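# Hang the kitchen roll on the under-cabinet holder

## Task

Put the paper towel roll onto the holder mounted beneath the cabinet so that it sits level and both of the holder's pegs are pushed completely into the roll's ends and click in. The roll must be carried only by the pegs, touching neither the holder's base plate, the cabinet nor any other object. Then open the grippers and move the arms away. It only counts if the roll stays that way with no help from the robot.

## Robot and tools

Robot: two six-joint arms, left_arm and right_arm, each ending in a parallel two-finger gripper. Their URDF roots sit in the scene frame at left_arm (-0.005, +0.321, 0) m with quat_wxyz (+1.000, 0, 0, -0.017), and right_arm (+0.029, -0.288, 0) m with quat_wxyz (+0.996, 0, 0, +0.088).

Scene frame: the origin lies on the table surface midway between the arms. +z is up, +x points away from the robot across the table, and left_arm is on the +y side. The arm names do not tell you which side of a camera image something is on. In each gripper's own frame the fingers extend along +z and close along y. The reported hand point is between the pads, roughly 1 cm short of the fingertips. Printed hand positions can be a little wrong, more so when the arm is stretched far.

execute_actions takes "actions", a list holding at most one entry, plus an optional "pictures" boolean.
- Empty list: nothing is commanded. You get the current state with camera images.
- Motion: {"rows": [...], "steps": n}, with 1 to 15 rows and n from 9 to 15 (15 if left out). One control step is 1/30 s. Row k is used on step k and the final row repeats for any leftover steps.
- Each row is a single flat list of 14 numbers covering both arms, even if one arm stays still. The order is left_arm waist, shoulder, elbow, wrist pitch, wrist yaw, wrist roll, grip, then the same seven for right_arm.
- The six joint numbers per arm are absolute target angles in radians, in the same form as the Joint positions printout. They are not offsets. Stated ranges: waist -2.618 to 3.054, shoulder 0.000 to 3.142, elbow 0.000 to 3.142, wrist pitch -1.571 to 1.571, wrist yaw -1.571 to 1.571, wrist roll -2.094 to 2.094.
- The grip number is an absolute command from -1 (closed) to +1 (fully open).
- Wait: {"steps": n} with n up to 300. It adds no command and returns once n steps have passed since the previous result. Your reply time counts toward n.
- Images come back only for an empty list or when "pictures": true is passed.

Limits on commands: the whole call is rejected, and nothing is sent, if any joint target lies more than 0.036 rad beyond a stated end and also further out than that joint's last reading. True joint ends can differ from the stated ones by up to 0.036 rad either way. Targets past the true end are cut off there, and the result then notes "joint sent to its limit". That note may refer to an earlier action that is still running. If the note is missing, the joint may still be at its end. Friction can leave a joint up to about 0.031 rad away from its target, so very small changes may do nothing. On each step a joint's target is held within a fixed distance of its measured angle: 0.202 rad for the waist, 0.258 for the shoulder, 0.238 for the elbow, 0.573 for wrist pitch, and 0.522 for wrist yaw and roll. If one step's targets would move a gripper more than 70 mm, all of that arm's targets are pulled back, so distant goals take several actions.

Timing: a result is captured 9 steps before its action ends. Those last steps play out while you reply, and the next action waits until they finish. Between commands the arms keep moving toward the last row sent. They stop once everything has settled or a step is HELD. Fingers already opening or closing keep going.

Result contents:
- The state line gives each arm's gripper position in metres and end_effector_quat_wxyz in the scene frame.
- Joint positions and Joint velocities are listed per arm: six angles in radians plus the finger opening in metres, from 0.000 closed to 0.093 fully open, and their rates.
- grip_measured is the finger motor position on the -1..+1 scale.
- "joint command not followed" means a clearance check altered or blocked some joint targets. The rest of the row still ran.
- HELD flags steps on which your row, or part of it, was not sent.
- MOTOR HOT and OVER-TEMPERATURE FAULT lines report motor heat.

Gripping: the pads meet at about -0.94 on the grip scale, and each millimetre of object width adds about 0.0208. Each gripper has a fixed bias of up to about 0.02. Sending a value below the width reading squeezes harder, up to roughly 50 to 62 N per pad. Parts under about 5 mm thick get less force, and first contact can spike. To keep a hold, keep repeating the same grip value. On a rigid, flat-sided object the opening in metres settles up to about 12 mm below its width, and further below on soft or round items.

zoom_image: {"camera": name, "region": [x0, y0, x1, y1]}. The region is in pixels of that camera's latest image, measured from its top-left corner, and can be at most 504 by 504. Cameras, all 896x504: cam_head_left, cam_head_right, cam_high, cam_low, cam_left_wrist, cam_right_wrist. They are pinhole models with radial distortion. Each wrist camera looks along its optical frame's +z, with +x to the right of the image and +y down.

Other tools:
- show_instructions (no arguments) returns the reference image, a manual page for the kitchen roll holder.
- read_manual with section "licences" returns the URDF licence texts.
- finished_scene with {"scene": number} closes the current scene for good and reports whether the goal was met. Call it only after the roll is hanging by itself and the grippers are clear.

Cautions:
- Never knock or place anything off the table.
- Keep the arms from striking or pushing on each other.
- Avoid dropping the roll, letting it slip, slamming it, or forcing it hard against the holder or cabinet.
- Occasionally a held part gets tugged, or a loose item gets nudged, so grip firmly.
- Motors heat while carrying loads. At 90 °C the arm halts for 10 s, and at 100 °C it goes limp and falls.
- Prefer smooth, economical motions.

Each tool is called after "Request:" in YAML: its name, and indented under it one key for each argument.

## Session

Request:
execute_actions:
  actions: []

Request:
show_instructions:

Scene clock: 0.00 s of 6000.00 s.
left_arm: end_effector_position=(+0.3282, +0.1631, +0.2913) grip_measured=+0.980 end_effector_quat_wxyz=(+0.567, +0.606, +0.500, -0.245) | right_arm: end_effector_position=(+0.0690, -0.4377, +0.1723) grip_measured=+1.000 end_effector_quat_wxyz=(+0.023, +0.166, +0.958, -0.232)
Joint positions: left_arm=[ 0.03   1.417  1.197 -0.49   1.201  1.149  0.092] | right_arm=[-1.191  0.744  0.905 -1.341  0.27  -0.725  0.093]
Joint velocities: left_arm=[ 0.007 -0.012 -0.002  0.007 -0.022 -0.051  0.   ] | right_arm=[-0.012 -0.002 -0.007 -0.007 -0.051 -0.007  0.   ]

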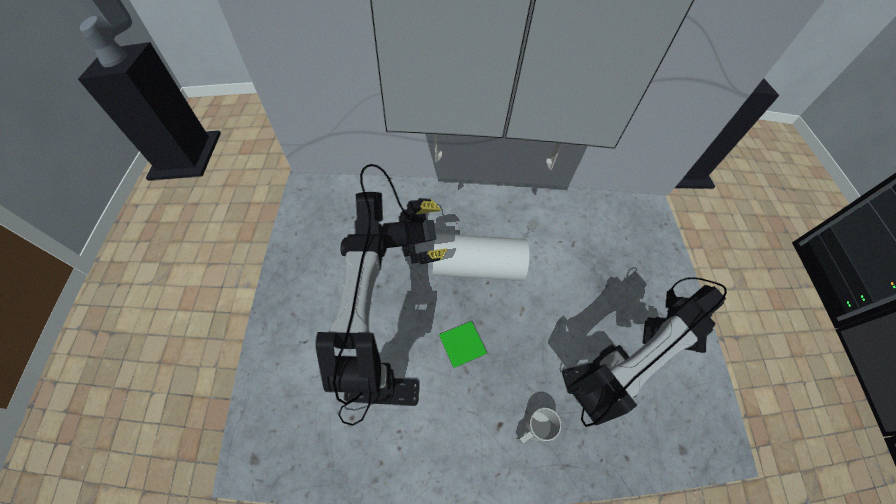

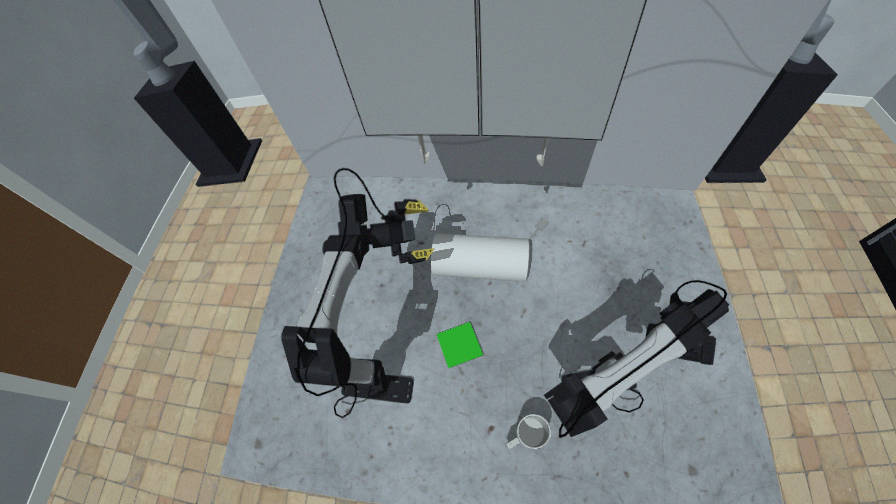

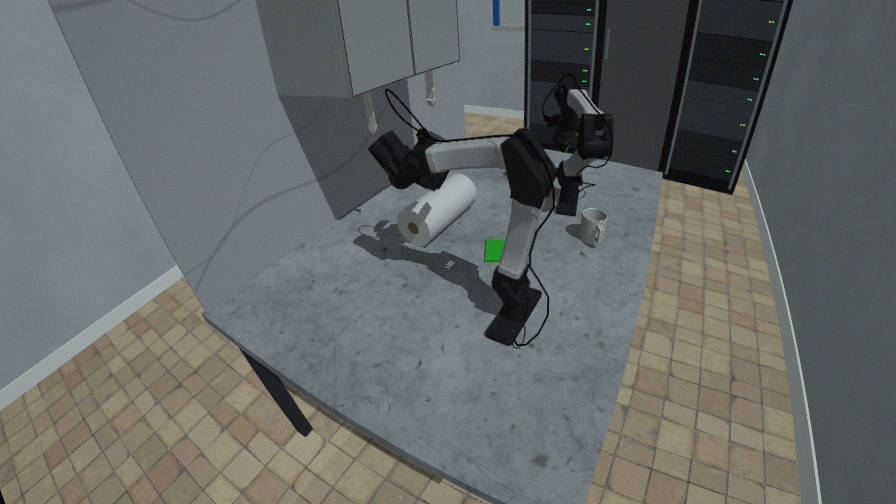

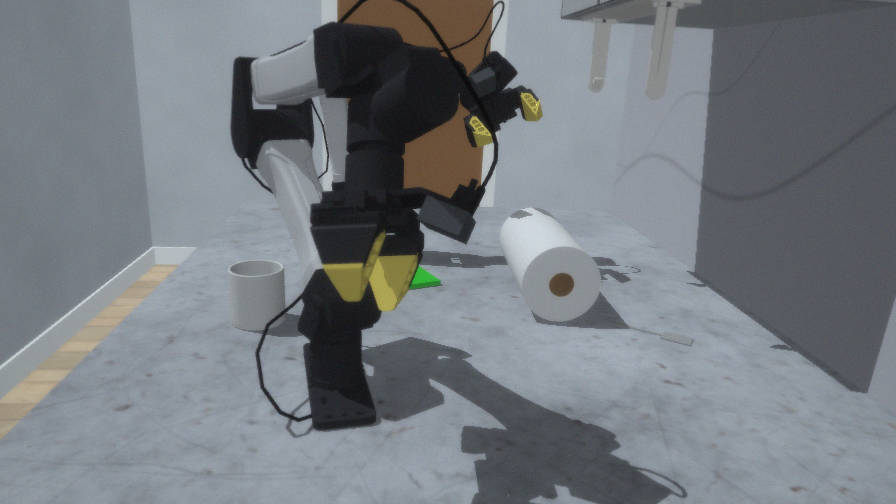

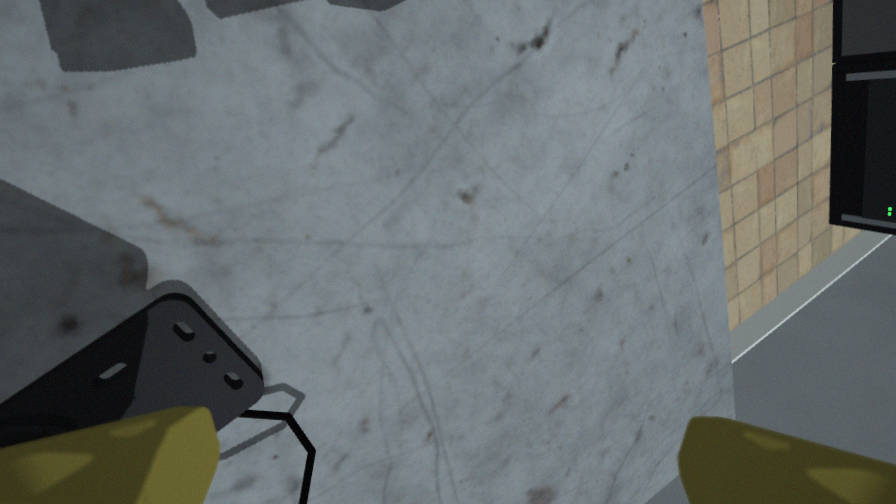

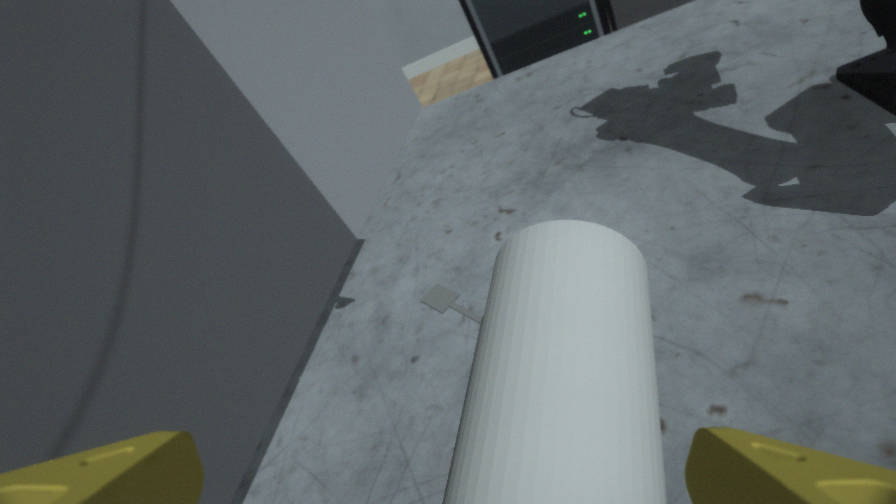

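Reference images for this scene: kitchen roll holder manual.

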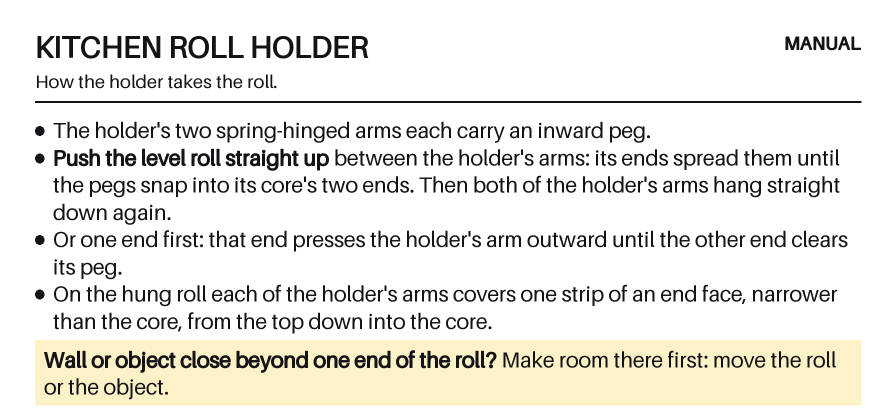

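Request:
execute_actions:
  actions:
    - {"rows":[[0.35,1.7,1.0,0.7,1.56,0,0.5,-0.6,1.3,0.95,0.2,-0.8,0,0.5]]}

Request:
execute_actions:
  actions:
    - {"steps":18}

Request:
execute_actions:
  actions:
    - {"rows":[[0.33,2.2,0.97,1.25,1.56,0,0.5,-0.38,2.15,0.91,1.25,-1.53,0,0.5]]}

Request:
execute_actions:
  actions:
    - {"steps":22}

Request:
execute_actions:
  actions:
    - {"rows":[[0.32,2.24,0.97,1.29,1.56,0,0.5,-0.36,2.2,0.91,1.3,-1.53,0,0.5],[0.31,2.28,0.97,1.33,1.56,0,0.5,-0.35,2.24,0.91,1.35,-1.53,0,0.5],[0.3,2.32,0.97,1.37,1.56,0,0.5,-0.34,2.28,0.91,1.39,-1.53,0,0.5],[0.29,2.35,0.97,1.4,1.56,0,0.5,-0.33,2.32,0.91,1.43,-1.53,0,0.5],[0.28,2.38,0.97,1.43,1.56,0,0.5,-0.32,2.35,0.91,1.46,-1.53,0,0.5],[0.27,2.4,0.97,1.435,1.56,0,0.5,-0.31,2.385,0.9,1.475,-1.53,0,0.5]]}

Request:
execute_actions:
  actions:
    - {"steps":22}
  pictures: true

Scene clock: 1.30 s of 6000.00 s.
left_arm: end_effector_position=(+0.3826, +0.2436, +0.2351) grip_measured=+0.503 end_effector_quat_wxyz=(+0.582, +0.458, +0.575, -0.349) | right_arm: end_effector_position=(+0.1785, -0.4543, +0.1656) grip_measured=+0.503 end_effector_quat_wxyz=(+0.189, +0.185, +0.953, -0.147)
Joint positions: left_arm=[0.271 1.647 1.054 0.007 1.426 0.714 0.069] | right_arm=[-1.007  0.939  0.913 -1.061  0.009 -0.45   0.069]
Joint velocities: left_arm=[ 1.477  1.419 -0.794  2.952  0.608 -2.864 -0.001] | right_arm=[ 0.969  1.16   0.022  1.56  -1.429  1.267 -0.   ]
Steps of this call (steps 1 to 33: nothing new was sent; steps 34 to 39: the first 6 steps of this action). Readings (joint positions):
34: left_arm=[0.045 1.430 1.179 -0.433 1.246 1.098] | right_arm=[-1.176 0.755 0.905 -1.322 0.242 -0.686]
35: left_arm=[0.078 1.456 1.158 -0.354 1.295 1.036] | right_arm=[-1.142 0.782 0.908 -1.278 0.195 -0.639]
37: left_arm=[0.166 1.545 1.110 -0.194 1.366 0.900] | right_arm=[-1.075 0.859 0.912 -1.171 0.103 -0.544]
39: the state above

Scene clock: 1.90 s of 6000.00 s.
left_arm: end_effector_position=(+0.3872, +0.2747, +0.2566) grip_measured=+0.503 end_effector_quat_wxyz=(+0.573, +0.402, +0.582, -0.414) | right_arm: end_effector_position=(+0.4279, -0.3474, +0.2854) grip_measured=+0.503 end_effector_quat_wxyz=(+0.613, -0.066, +0.773, +0.149)
Joint positions: left_arm=[0.355 1.707 0.993 0.672 1.551 0.02  0.069] | right_arm=[-0.607  1.282  0.937  0.068 -0.735 -0.035  0.069]
Joint velocities: left_arm=[-0.002  0.002 -0.022  0.007 -0.051 -0.11  -0.   ] | right_arm=[-0.022 -0.027  0.09   0.945 -0.359  0.183  0.001]
Kept back: nothing.
Steps of this call (steps 1 to 9: the last 9 steps of your previous action; steps 10 to 18: the robot went on to your last target). Readings (joint positions):
1: left_arm=[0.315 1.690 1.029 0.107 1.444 0.614] | right_arm=[-0.972 0.981 0.914 -1.006 -0.038 -0.407]
2: left_arm=[0.346 1.721 1.010 0.203 1.458 0.513] | right_arm=[-0.938 1.023 0.914 -0.950 -0.086 -0.368]
4: left_arm=[0.369 1.743 0.993 0.354 1.481 0.332] | right_arm=[-0.867 1.107 0.915 -0.834 -0.184 -0.299]
8: left_arm=[0.358 1.717 0.993 0.552 1.523 0.139] | right_arm=[-0.722 1.226 0.915 -0.595 -0.390 -0.192]
18: the state above

Scene clock: 2.10 s of 6000.00 s.
left_arm: end_effector_position=(+0.4209, +0.2783, +0.1536) grip_measured=+0.503 end_effector_quat_wxyz=(+0.576, +0.419, +0.570, -0.411) | right_arm: end_effector_position=(+0.4514, -0.2197, +0.2659) grip_measured=+0.503 end_effector_quat_wxyz=(+0.624, -0.342, +0.619, +0.333)
Joint positions: left_arm=[0.337 2.09  1.    1.092 1.557 0.012 0.069] | right_arm=[-0.392  1.638  0.943  0.694 -1.21  -0.015  0.069]
Joint velocities: left_arm=[-0.022  2.147 -0.007  0.842 -0.11  -0.051 -0.002] | right_arm=[ 0.657  2.469 -0.007  3.201 -2.132  0.081 -0.   ]
Steps of this call (steps 1 to 6: the first 6 steps of this action). Readings (joint positions):
1: left_arm=[0.353 1.739 0.992 0.768 1.559 0.016] | right_arm=[-0.592 1.303 0.937 0.142 -0.787 -0.030]
2: left_arm=[0.348 1.795 0.999 0.888 1.560 0.016] | right_arm=[-0.553 1.345 0.942 0.243 -0.856 -0.027]
4: left_arm=[0.340 1.937 1.000 1.025 1.559 0.014] | right_arm=[-0.459 1.472 0.943 0.457 -1.029 -0.020]
6: the state above

Scene clock: 2.83 s of 6000.00 s.
left_arm: end_effector_position=(+0.4162, +0.2767, +0.1105) grip_measured=+0.503 end_effector_quat_wxyz=(+0.571, +0.412, +0.575, -0.417) | right_arm: end_effector_position=(+0.4366, -0.1981, +0.1159) grip_measured=+0.503 end_effector_quat_wxyz=(+0.554, -0.431, +0.561, +0.439)
Joint positions: left_arm=[0.337 2.212 0.963 1.232 1.555 0.007 0.069] | right_arm=[-0.373  2.164  0.905  1.238 -1.522 -0.006  0.069]
Joint velocities: left_arm=[-0.007  0.002  0.012 -0.022  0.007  0.037 -0.001] | right_arm=[-0.002 -0.012 -0.007  0.037 -0.051 -0.051 -0.   ]
Kept back: nothing.
Steps of this call (steps 1 to 9: the last 9 steps of your previous action; steps 10 to 22: the robot went on to your last target). Readings (joint positions):
1: left_arm=[0.337 2.154 0.997 1.112 1.554 0.011] | right_arm=[-0.376 1.726 0.943 0.805 -1.275 -0.014]
2: left_arm=[0.337 2.202 0.987 1.123 1.553 0.009] | right_arm=[-0.369 1.814 0.943 0.899 -1.326 -0.013]
4: left_arm=[0.337 2.245 0.967 1.135 1.554 0.008] | right_arm=[-0.370 1.984 0.943 1.021 -1.392 -0.011]
8: left_arm=[0.337 2.227 0.963 1.185 1.555 0.007] | right_arm=[-0.373 2.173 0.911 1.111 -1.464 -0.007]
22: the state above

Scene clock: 3.03 s of 6000.00 s.
left_arm: end_effector_position=(+0.4121, +0.2606, +0.0760) grip_measured=+0.503 end_effector_quat_wxyz=(+0.563, +0.422, +0.567, -0.427) | right_arm: end_effector_position=(+0.4316, -0.1849, +0.0818) grip_measured=+0.503 end_effector_quat_wxyz=(+0.550, -0.444, +0.550, +0.444)
Joint positions: left_arm=[0.3   2.33  0.963 1.352 1.555 0.006 0.069] | right_arm=[-0.341  2.291  0.905  1.382 -1.523 -0.005  0.069]
Joint velocities: left_arm=[-0.32   1.028  0.002  0.505  0.007 -0.051  0.   ] | right_arm=[ 0.325  1.131 -0.002  0.667 -0.037  0.066  0.001]
Steps of this call (steps 1 to 6: the first 6 steps of this action). Readings (joint positions):
1: left_arm=[0.336 2.214 0.963 1.240 1.555 0.006] | right_arm=[-0.373 2.166 0.905 1.247 -1.522 -0.005]
2: left_arm=[0.333 2.222 0.963 1.257 1.555 0.006] | right_arm=[-0.371 2.174 0.905 1.268 -1.522 -0.005]
4: left_arm=[0.321 2.264 0.963 1.308 1.555 0.006] | right_arm=[-0.360 2.218 0.905 1.328 -1.523 -0.005]
6: the state above

Scene clock: 3.77 s of 6000.00 s.
left_arm: end_effector_position=(+0.4059, +0.2468, +0.0501) grip_measured=+0.503 end_effector_quat_wxyz=(+0.552, +0.426, +0.565, -0.441) | right_arm: end_effector_position=(+0.4235, -0.1719, +0.0542) grip_measured=+0.503 end_effector_quat_wxyz=(+0.540, -0.450, +0.546, +0.456)
Joint positions: left_arm=[0.269 2.415 0.963 1.418 1.556 0.006 0.069] | right_arm=[-0.31   2.388  0.905  1.467 -1.526 -0.004  0.069]
Joint velocities: left_arm=[-0.007  0.012 -0.007 -0.022 -0.007  0.022  0.   ] | right_arm=[ 0.022 -0.002  0.007  0.037 -0.022 -0.037  0.001]
Kept back: nothing.
Steps of this call (steps 1 to 9: the last 9 steps of your previous action; steps 10 to 22: the robot went on to your last target). Readings (joint positions):
1: left_arm=[0.289 2.362 0.963 1.363 1.555 0.006] | right_arm=[-0.331 2.327 0.905 1.397 -1.523 -0.005]
2: left_arm=[0.280 2.388 0.963 1.368 1.555 0.006] | right_arm=[-0.322 2.357 0.905 1.405 -1.524 -0.005]
4: left_arm=[0.270 2.415 0.963 1.373 1.556 0.006] | right_arm=[-0.312 2.386 0.905 1.413 -1.525 -0.004]
8: left_arm=[0.269 2.415 0.963 1.399 1.556 0.006] | right_arm=[-0.310 2.388 0.905 1.445 -1.526 -0.004]
22: the state above

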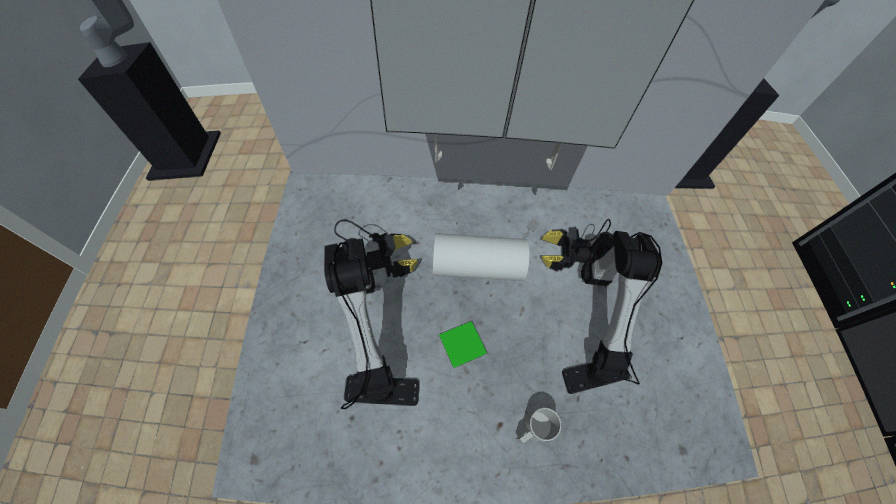

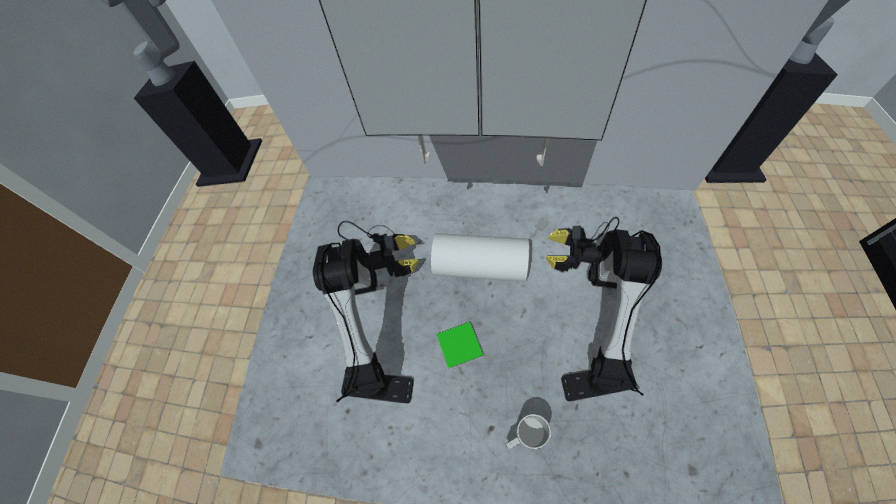

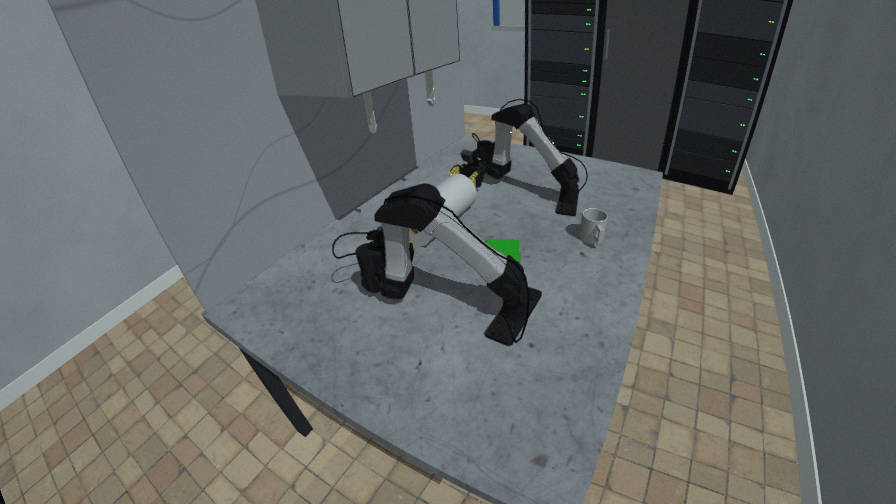

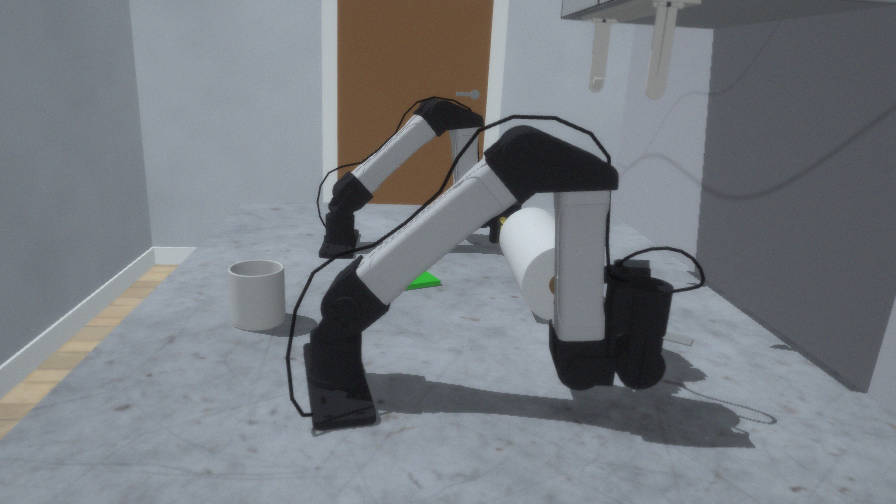

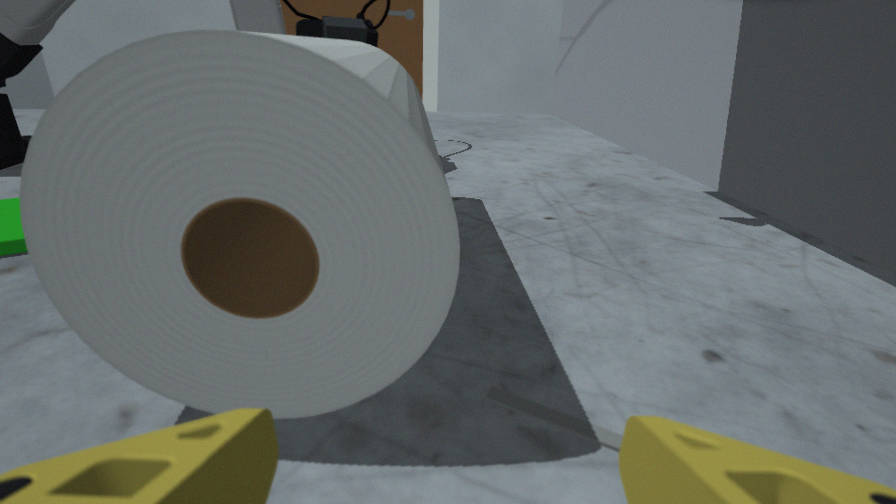

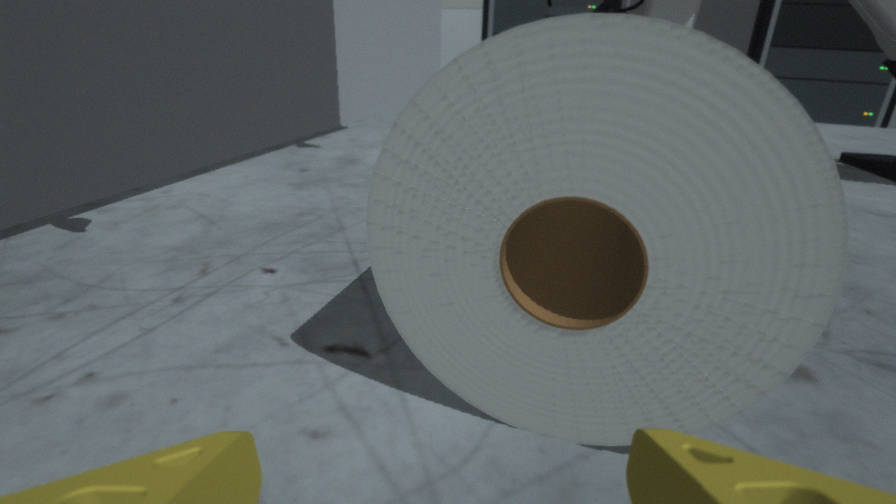

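Request:
execute_actions:
  actions:
    - {"rows":[[0.25,2.39,0.97,1.435,1.57,0,0.5,-0.29,2.37,0.87,1.5,-1.53,0,0.5],[0.23,2.39,0.97,1.435,1.57,0,0.5,-0.27,2.35,0.84,1.52,-1.53,0,0.5],[0.21,2.39,0.97,1.435,1.57,0,0.5,-0.25,2.345,0.81,1.535,-1.53,0,0.5],[0.195,2.39,0.97,1.435,1.57,0,0.5,-0.23,2.345,0.81,1.535,-1.53,0,0.5],[0.18,2.39,0.97,1.435,1.57,0,0.5,-0.21,2.345,0.81,1.535,-1.53,0,0.5],[0.165,2.39,0.97,1.435,1.57,0,0.5,-0.195,2.345,0.81,1.535,-1.53,0,0.5],[0.15,2.39,0.97,1.435,1.57,0,0.5,-0.18,2.345,0.81,1.535,-1.53,0,0.5],[0.14,2.39,0.97,1.435,1.57,0,0.5,-0.17,2.345,0.81,1.535,-1.53,0,0.5],[0.13,2.39,0.97,1.435,1.57,0,0.5,-0.16,2.345,0.81,1.535,-1.53,0,0.5],[0.12,2.39,0.97,1.435,1.57,0,0.5,-0.15,2.345,0.81,1.535,-1.53,0,0.5],[0.11,2.39,0.97,1.435,1.57,0,0.5,-0.14,2.345,0.81,1.535,-1.53,0,0.5],[0.10,2.39,0.97,1.435,1.57,0,0.5,-0.13,2.345,0.81,1.535,-1.53,0,0.5],[0.09,2.39,0.97,1.435,1.57,0,0.5,-0.12,2.345,0.81,1.535,-1.53,0,0.5],[0.08,2.39,0.97,1.435,1.57,0,0.5,-0.11,2.345,0.81,1.535,-1.53,0,0.5]]}

Request:
execute_actions:
  actions:
    - {"steps":20}
  pictures: true

Scene clock: 4.80 s of 6000.00 s.
left_arm: end_effector_position=(+0.3998, +0.2212, +0.0502) grip_measured=+0.503 end_effector_quat_wxyz=(+0.538, +0.444, +0.550, -0.459) | right_arm: end_effector_position=(+0.3998, -0.1445, +0.0553) grip_measured=+0.503 end_effector_quat_wxyz=(+0.524, -0.468, +0.531, +0.475)
Joint positions: left_arm=[0.206 2.415 0.963 1.419 1.56  0.006 0.069] | right_arm=[-0.243  2.363  0.836  1.509 -1.525 -0.004  0.069]
Joint velocities: left_arm=[-0.549 -0.007 -0.017  0.051  0.051 -0.022  0.001] | right_arm=[ 0.652 -0.037 -0.159  0.125 -0.022 -0.007  0.   ]
Steps of this call (steps 1 to 15: the robot went on to your last target; steps 16 to 25: nothing new was sent; steps 26 to 31: the first 6 steps of this action). Readings (joint positions):
26: left_arm=[0.268 2.415 0.963 1.419 1.557 0.006] | right_arm=[-0.310 2.388 0.903 1.471 -1.526 -0.004]
27: left_arm=[0.264 2.415 0.963 1.419 1.558 0.006] | right_arm=[-0.306 2.385 0.895 1.477 -1.525 -0.004]
29: left_arm=[0.242 2.415 0.963 1.419 1.559 0.006] | right_arm=[-0.284 2.369 0.858 1.495 -1.524 -0.004]
31: the state above

Scene clock: 5.47 s of 6000.00 s.
left_arm: end_effector_position=(+0.3842, +0.1821, +0.0503) grip_measured=+0.503 end_effector_quat_wxyz=(+0.509, +0.477, +0.522, -0.491) | right_arm: end_effector_position=(+0.3853, -0.1089, +0.0559) grip_measured=+0.503 end_effector_quat_wxyz=(+0.507, -0.492, +0.508, +0.493)
Joint positions: left_arm=[0.11  2.415 0.963 1.419 1.584 0.006 0.069] | right_arm=[-0.144  2.363  0.832  1.525 -1.511 -0.004  0.069]
Joint velocities: left_arm=[-0.022  0.002 -0.002 -0.051 -0.007 -0.037 -0.   ] | right_arm=[-0.012  0.017  0.022 -0.022  0.11  -0.022  0.001]
Kept back: nothing.
Steps of this call (steps 1 to 9: the last 9 steps of your previous action; steps 10 to 20: the robot went on to your last target). Readings (joint positions):
1: left_arm=[0.187 2.415 0.963 1.419 1.560 0.006] | right_arm=[-0.220 2.363 0.833 1.513 -1.526 -0.004]
2: left_arm=[0.168 2.415 0.963 1.419 1.561 0.006] | right_arm=[-0.199 2.363 0.832 1.515 -1.526 -0.004]
4: left_arm=[0.137 2.415 0.963 1.419 1.563 0.006] | right_arm=[-0.167 2.363 0.832 1.520 -1.526 -0.004]
8: left_arm=[0.111 2.415 0.963 1.419 1.578 0.006] | right_arm=[-0.144 2.363 0.832 1.525 -1.514 -0.004]
20: the state above

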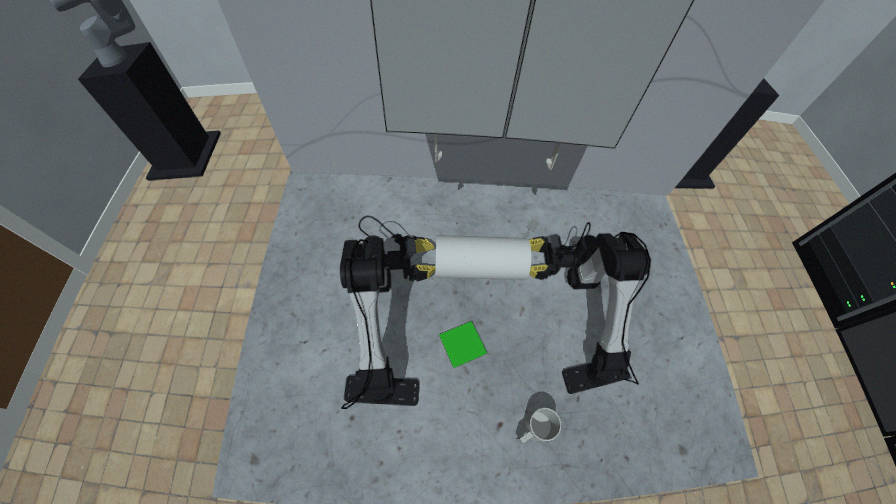

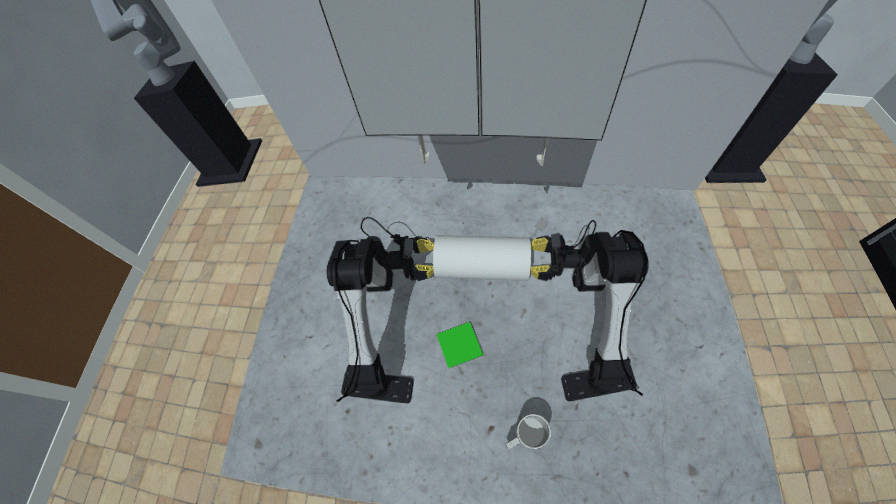

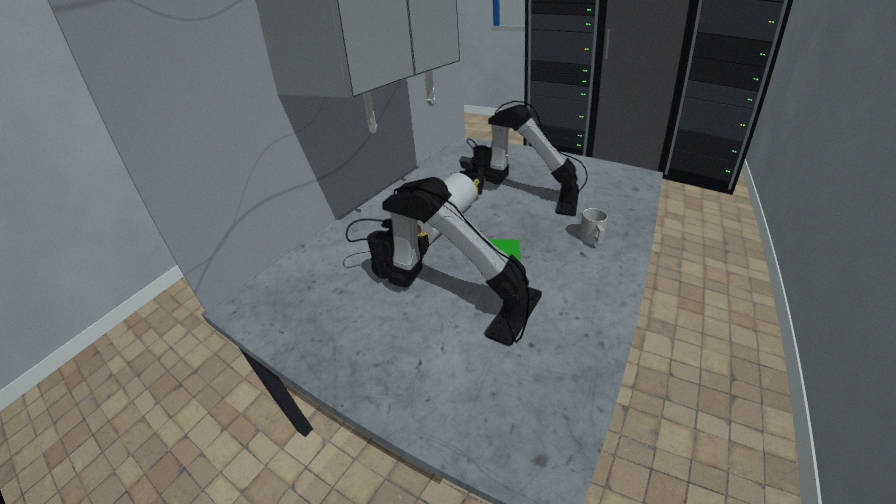

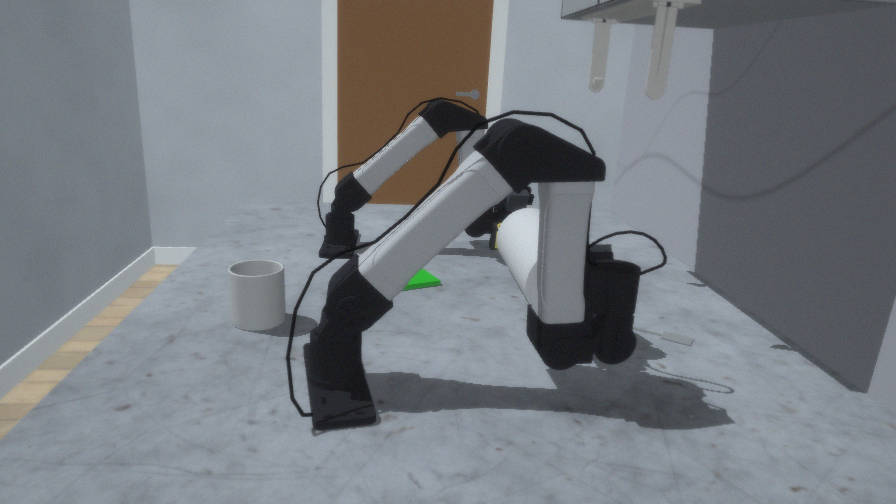

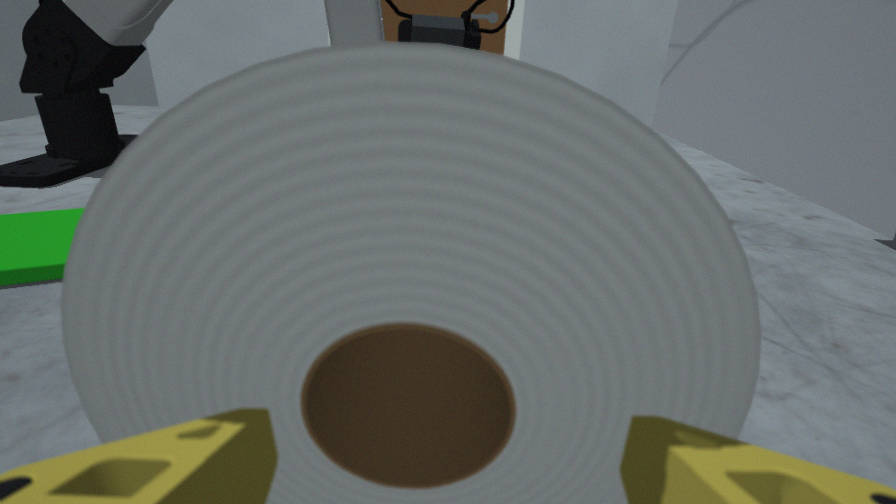

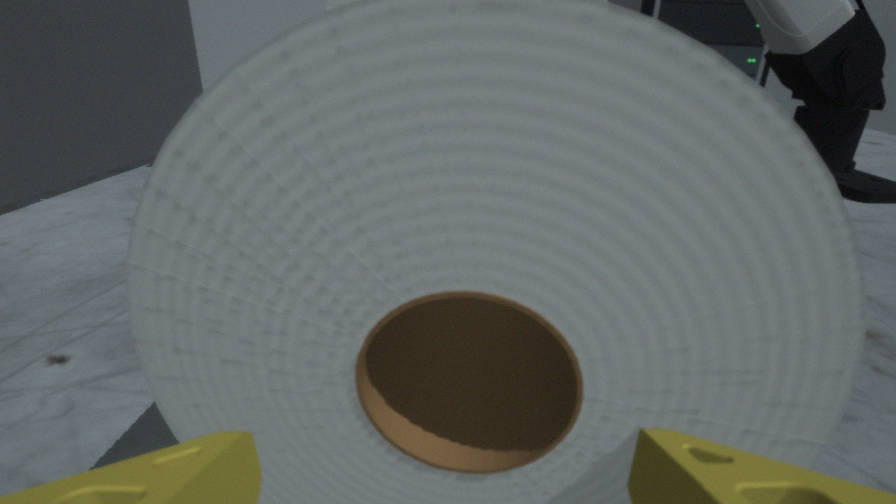

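Request:
execute_actions:
  actions:
    - {"rows":[[0.06,2.39,0.97,1.435,1.57,0,0.5,-0.095,2.345,0.83,1.53,-1.52,0,0.5],[0.045,2.39,0.98,1.435,1.57,0,0.5,-0.08,2.345,0.84,1.53,-1.52,0,0.5],[0.03,2.385,0.99,1.435,1.57,0,0.5,-0.065,2.34,0.85,1.53,-1.52,0,0.5],[0.03,2.375,1.018,1.403,1.57,0,0.5,-0.065,2.33,0.877,1.491,-1.52,0,0.5],[0.03,2.367,1.047,1.366,1.57,0,0.5,-0.065,2.32,0.904,1.452,-1.52,0,0.5],[0.03,2.36,1.075,1.329,1.57,0,0.5,-0.065,2.309,0.931,1.413,-1.52,0,0.5],[0.025,2.353,1.103,1.292,1.57,0,0.5,-0.065,2.297,0.958,1.373,-1.52,0,0.5],[0.025,2.344,1.132,1.255,1.57,0,0.5,-0.065,2.286,0.985,1.334,-1.52,0,0.5],[0.025,2.335,1.16,1.218,1.57,0,0.5,-0.065,2.274,1.012,1.295,-1.52,0,0.5],[0.02,2.326,1.188,1.18,1.57,0,0.5,-0.065,2.262,1.04,1.256,-1.52,0,0.5],[0.02,2.317,1.217,1.143,1.57,0,0.5,-0.065,2.25,1.067,1.217,-1.52,0,0.5],[0.02,2.307,1.245,1.106,1.57,0,0.5,-0.065,2.238,1.094,1.178,-1.52,0,0.5],[0.015,2.298,1.273,1.069,1.57,0,0.5,-0.065,2.226,1.121,1.138,-1.52,0,0.5],[0.015,2.289,1.302,1.032,1.57,0,0.5,-0.065,2.214,1.148,1.099,-1.52,0,0.5],[0.015,2.28,1.33,0.995,1.57,0,0.5,-0.065,2.202,1.175,1.06,-1.52,0,0.5]]}

Request:
execute_actions:
  actions:
    - {"rows":[[0.01,2.271,1.358,0.958,1.57,0,0.5,-0.06,2.19,1.202,1.021,-1.52,0,0.5],[0.01,2.262,1.387,0.921,1.57,0,0.5,-0.06,2.179,1.229,0.982,-1.52,0,0.5],[0.01,2.252,1.415,0.884,1.57,0,0.5,-0.06,2.167,1.256,0.943,-1.52,0,0.5],[0.005,2.243,1.443,0.847,1.57,0,0.5,-0.06,2.155,1.283,0.903,-1.52,0,0.5],[0.005,2.234,1.472,0.81,1.57,0,0.5,-0.06,2.143,1.31,0.864,-1.52,0,0.5],[0.005,2.225,1.5,0.773,1.57,0,0.5,-0.06,2.131,1.337,0.825,-1.52,0,0.5],[0.005,2.216,1.528,0.735,1.57,0,0.5,-0.06,2.119,1.365,0.786,-1.52,0,0.5],[0.005,2.207,1.557,0.698,1.57,0,0.5,-0.06,2.107,1.392,0.747,-1.52,0,0.5],[0.005,2.197,1.585,0.661,1.57,0,0.5,-0.06,2.096,1.419,0.708,-1.52,0,0.5],[0.005,2.188,1.613,0.624,1.57,0,0.5,-0.06,2.084,1.446,0.668,-1.52,0,0.5],[0.005,2.179,1.642,0.587,1.57,0,0.5,-0.06,2.072,1.473,0.63,-1.52,0,0.5],[0.005,2.17,1.67,0.555,1.57,0,0.5,-0.06,2.06,1.5,0.59,-1.52,0,0.5]]}

Request:
execute_actions:
  actions:
    - {"steps":25}
  pictures: true

Request:
zoom_image:
  camera: "cam_head_left"
  region: [410, 130, 580, 215]

Request:
zoom_image:
  camera: "cam_head_right"
  region: [400, 130, 570, 215]

Scene clock: 7.37 s of 6000.00 s.
left_arm: end_effector_position=(+0.3912, +0.1787, +0.0560) grip_measured=+0.503 end_effector_quat_wxyz=(+0.509, +0.483, +0.517, -0.491) | right_arm: end_effector_position=(+0.3937, -0.1071, +0.0607) grip_measured=+0.503 end_effector_quat_wxyz=(+0.508, -0.492, +0.508, +0.492)
Joint positions: left_arm=[0.099 2.41  0.998 1.39  1.584 0.006 0.069] | right_arm=[-0.14   2.355  0.863  1.488 -1.504 -0.004  0.069]
Joint velocities: left_arm=[-0.022 -0.095  0.642 -0.623 -0.022 -0.066 -0.   ] | right_arm=[ 0.012 -0.183  0.598 -0.681 -0.022 -0.007 -0.   ]
Steps of this call (steps 1 to 15: the robot went on to your last target; steps 16 to 51: nothing new was sent; steps 52 to 57: the first 6 steps of this action). Readings (joint positions):
52: left_arm=[0.108 2.415 0.963 1.419 1.584 0.006] | right_arm=[-0.143 2.363 0.832 1.525 -1.510 -0.004]
53: left_arm=[0.105 2.415 0.963 1.419 1.584 0.006] | right_arm=[-0.141 2.363 0.832 1.525 -1.507 -0.004]
55: left_arm=[0.100 2.414 0.967 1.416 1.584 0.006] | right_arm=[-0.140 2.362 0.835 1.521 -1.504 -0.004]
57: the state above

Scene clock: 7.87 s of 6000.00 s.
left_arm: end_effector_position=(+0.4725, +0.1793, +0.1793) grip_measured=+0.503 end_effector_quat_wxyz=(+0.532, +0.512, +0.488, -0.465) | right_arm: end_effector_position=(+0.4769, -0.1042, +0.1837) grip_measured=+0.503 end_effector_quat_wxyz=(+0.531, -0.512, +0.484, +0.470)
Joint positions: left_arm=[0.089 2.269 1.427 0.926 1.584 0.006 0.069] | right_arm=[-0.14   2.174  1.273  0.987 -1.502 -0.002  0.069]
Joint velocities: left_arm=[-0.017 -0.227  0.803 -1.062 -0.007 -0.022 -0.   ] | right_arm=[ 0.007 -0.33   0.755 -1.223 -0.022  0.022  0.   ]
Steps of this call (steps 1 to 9: the last 9 steps of your previous action; steps 10 to 15: the first 6 steps of this action). Readings (joint positions):
10: left_arm=[0.092 2.311 1.288 1.104 1.584 0.006] | right_arm=[-0.140 2.230 1.140 1.176 -1.502 -0.002]
11: left_arm=[0.091 2.302 1.316 1.070 1.584 0.006] | right_arm=[-0.140 2.218 1.167 1.139 -1.502 -0.002]
13: left_arm=[0.090 2.285 1.372 0.999 1.584 0.006] | right_arm=[-0.140 2.196 1.221 1.064 -1.502 -0.002]
15: the state above

Scene clock: 8.70 s of 6000.00 s.
left_arm: end_effector_position=(+0.4872, +0.1795, +0.2632) grip_measured=+0.503 end_effector_quat_wxyz=(+0.521, +0.501, +0.500, -0.478) | right_arm: end_effector_position=(+0.4912, -0.1037, +0.2691) grip_measured=+0.503 end_effector_quat_wxyz=(+0.518, -0.500, +0.499, +0.483)
Joint positions: left_arm=[0.088 2.175 1.653 0.56  1.584 0.006 0.069] | right_arm=[-0.14   2.058  1.493  0.599 -1.501 -0.001  0.069]
Joint velocities: left_arm=[-0.002 -0.012 -0.007 -0.037 -0.037  0.007 -0.001] | right_arm=[-0.017  0.002 -0.002 -0.081 -0.095 -0.007  0.   ]
Kept back: nothing.
Steps of this call (steps 1 to 9: the last 9 steps of your previous action; steps 10 to 25: the robot went on to your last target). Readings (joint positions):
1: left_arm=[0.089 2.261 1.455 0.889 1.584 0.006] | right_arm=[-0.140 2.162 1.300 0.948 -1.502 -0.002]
2: left_arm=[0.089 2.252 1.483 0.852 1.584 0.006] | right_arm=[-0.140 2.151 1.327 0.909 -1.502 -0.002]
4: left_arm=[0.089 2.235 1.539 0.778 1.584 0.006] | right_arm=[-0.140 2.128 1.381 0.832 -1.502 -0.002]
8: left_arm=[0.088 2.197 1.635 0.655 1.584 0.006] | right_arm=[-0.140 2.081 1.475 0.701 -1.501 -0.001]
25: the state above

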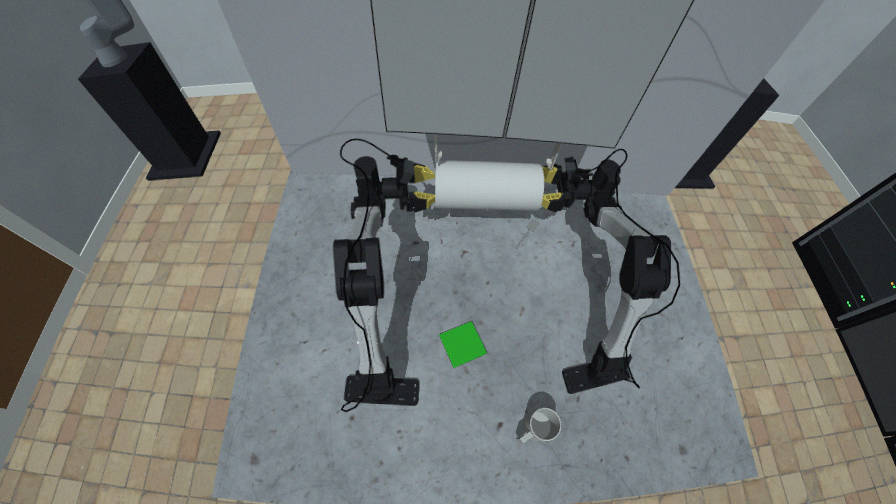

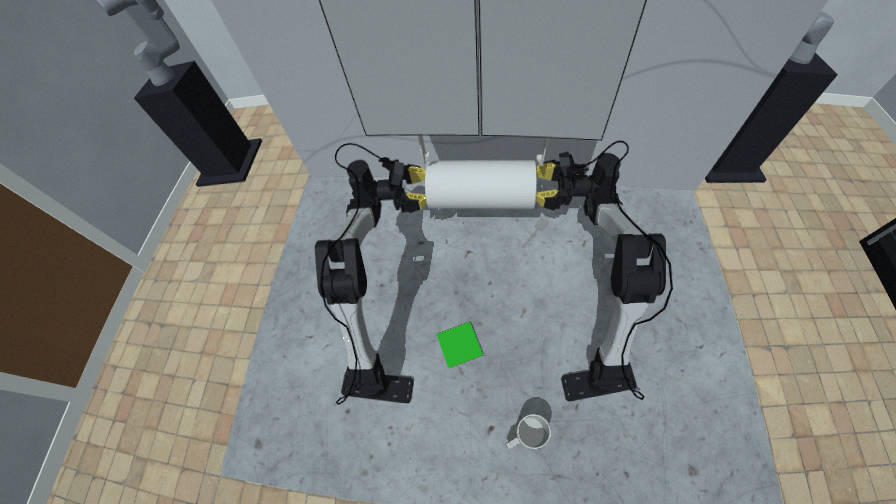

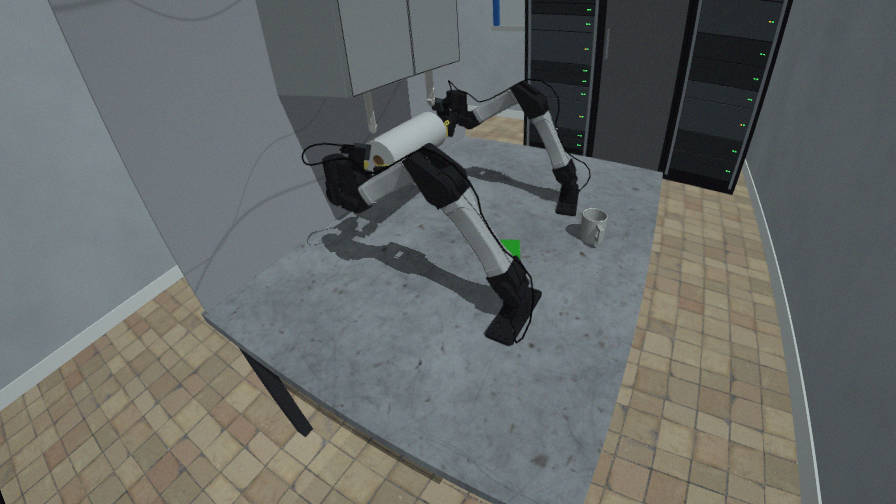

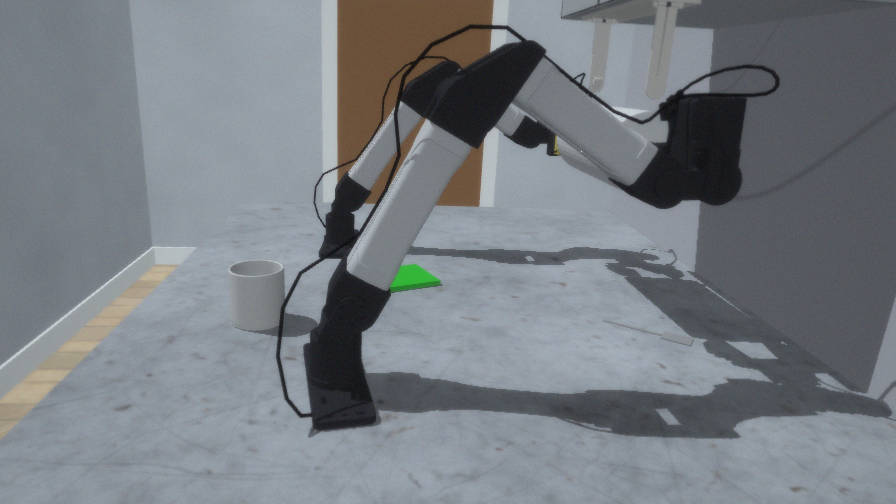

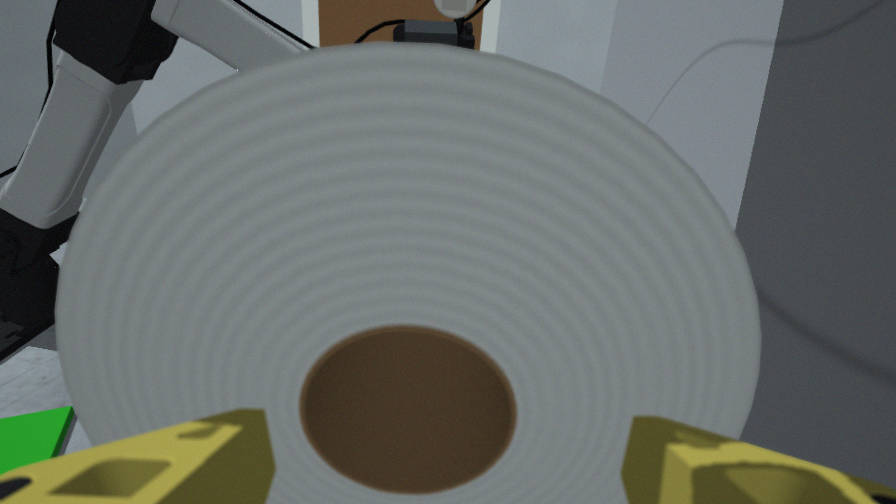

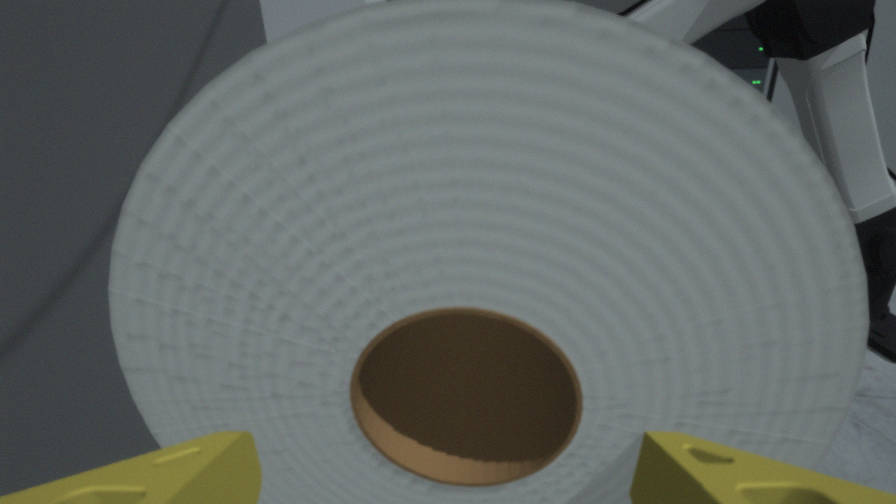

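Region (410, 130, 580, 215) of cam_head_left's 896x504 image, scaled by 2.965, with more detail than that image has.

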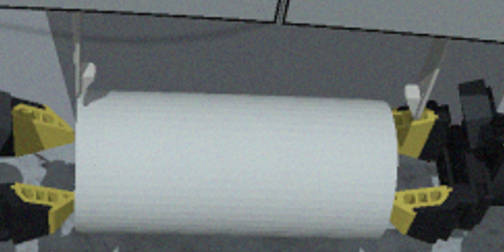

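Region (400, 130, 570, 215) of cam_head_right's 896x504 image, scaled by 2.965, with more detail than that image has.

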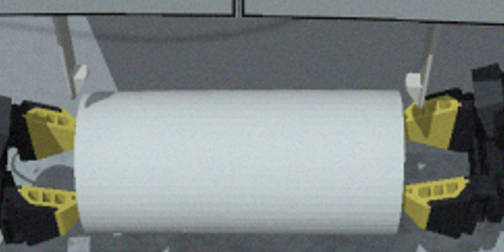

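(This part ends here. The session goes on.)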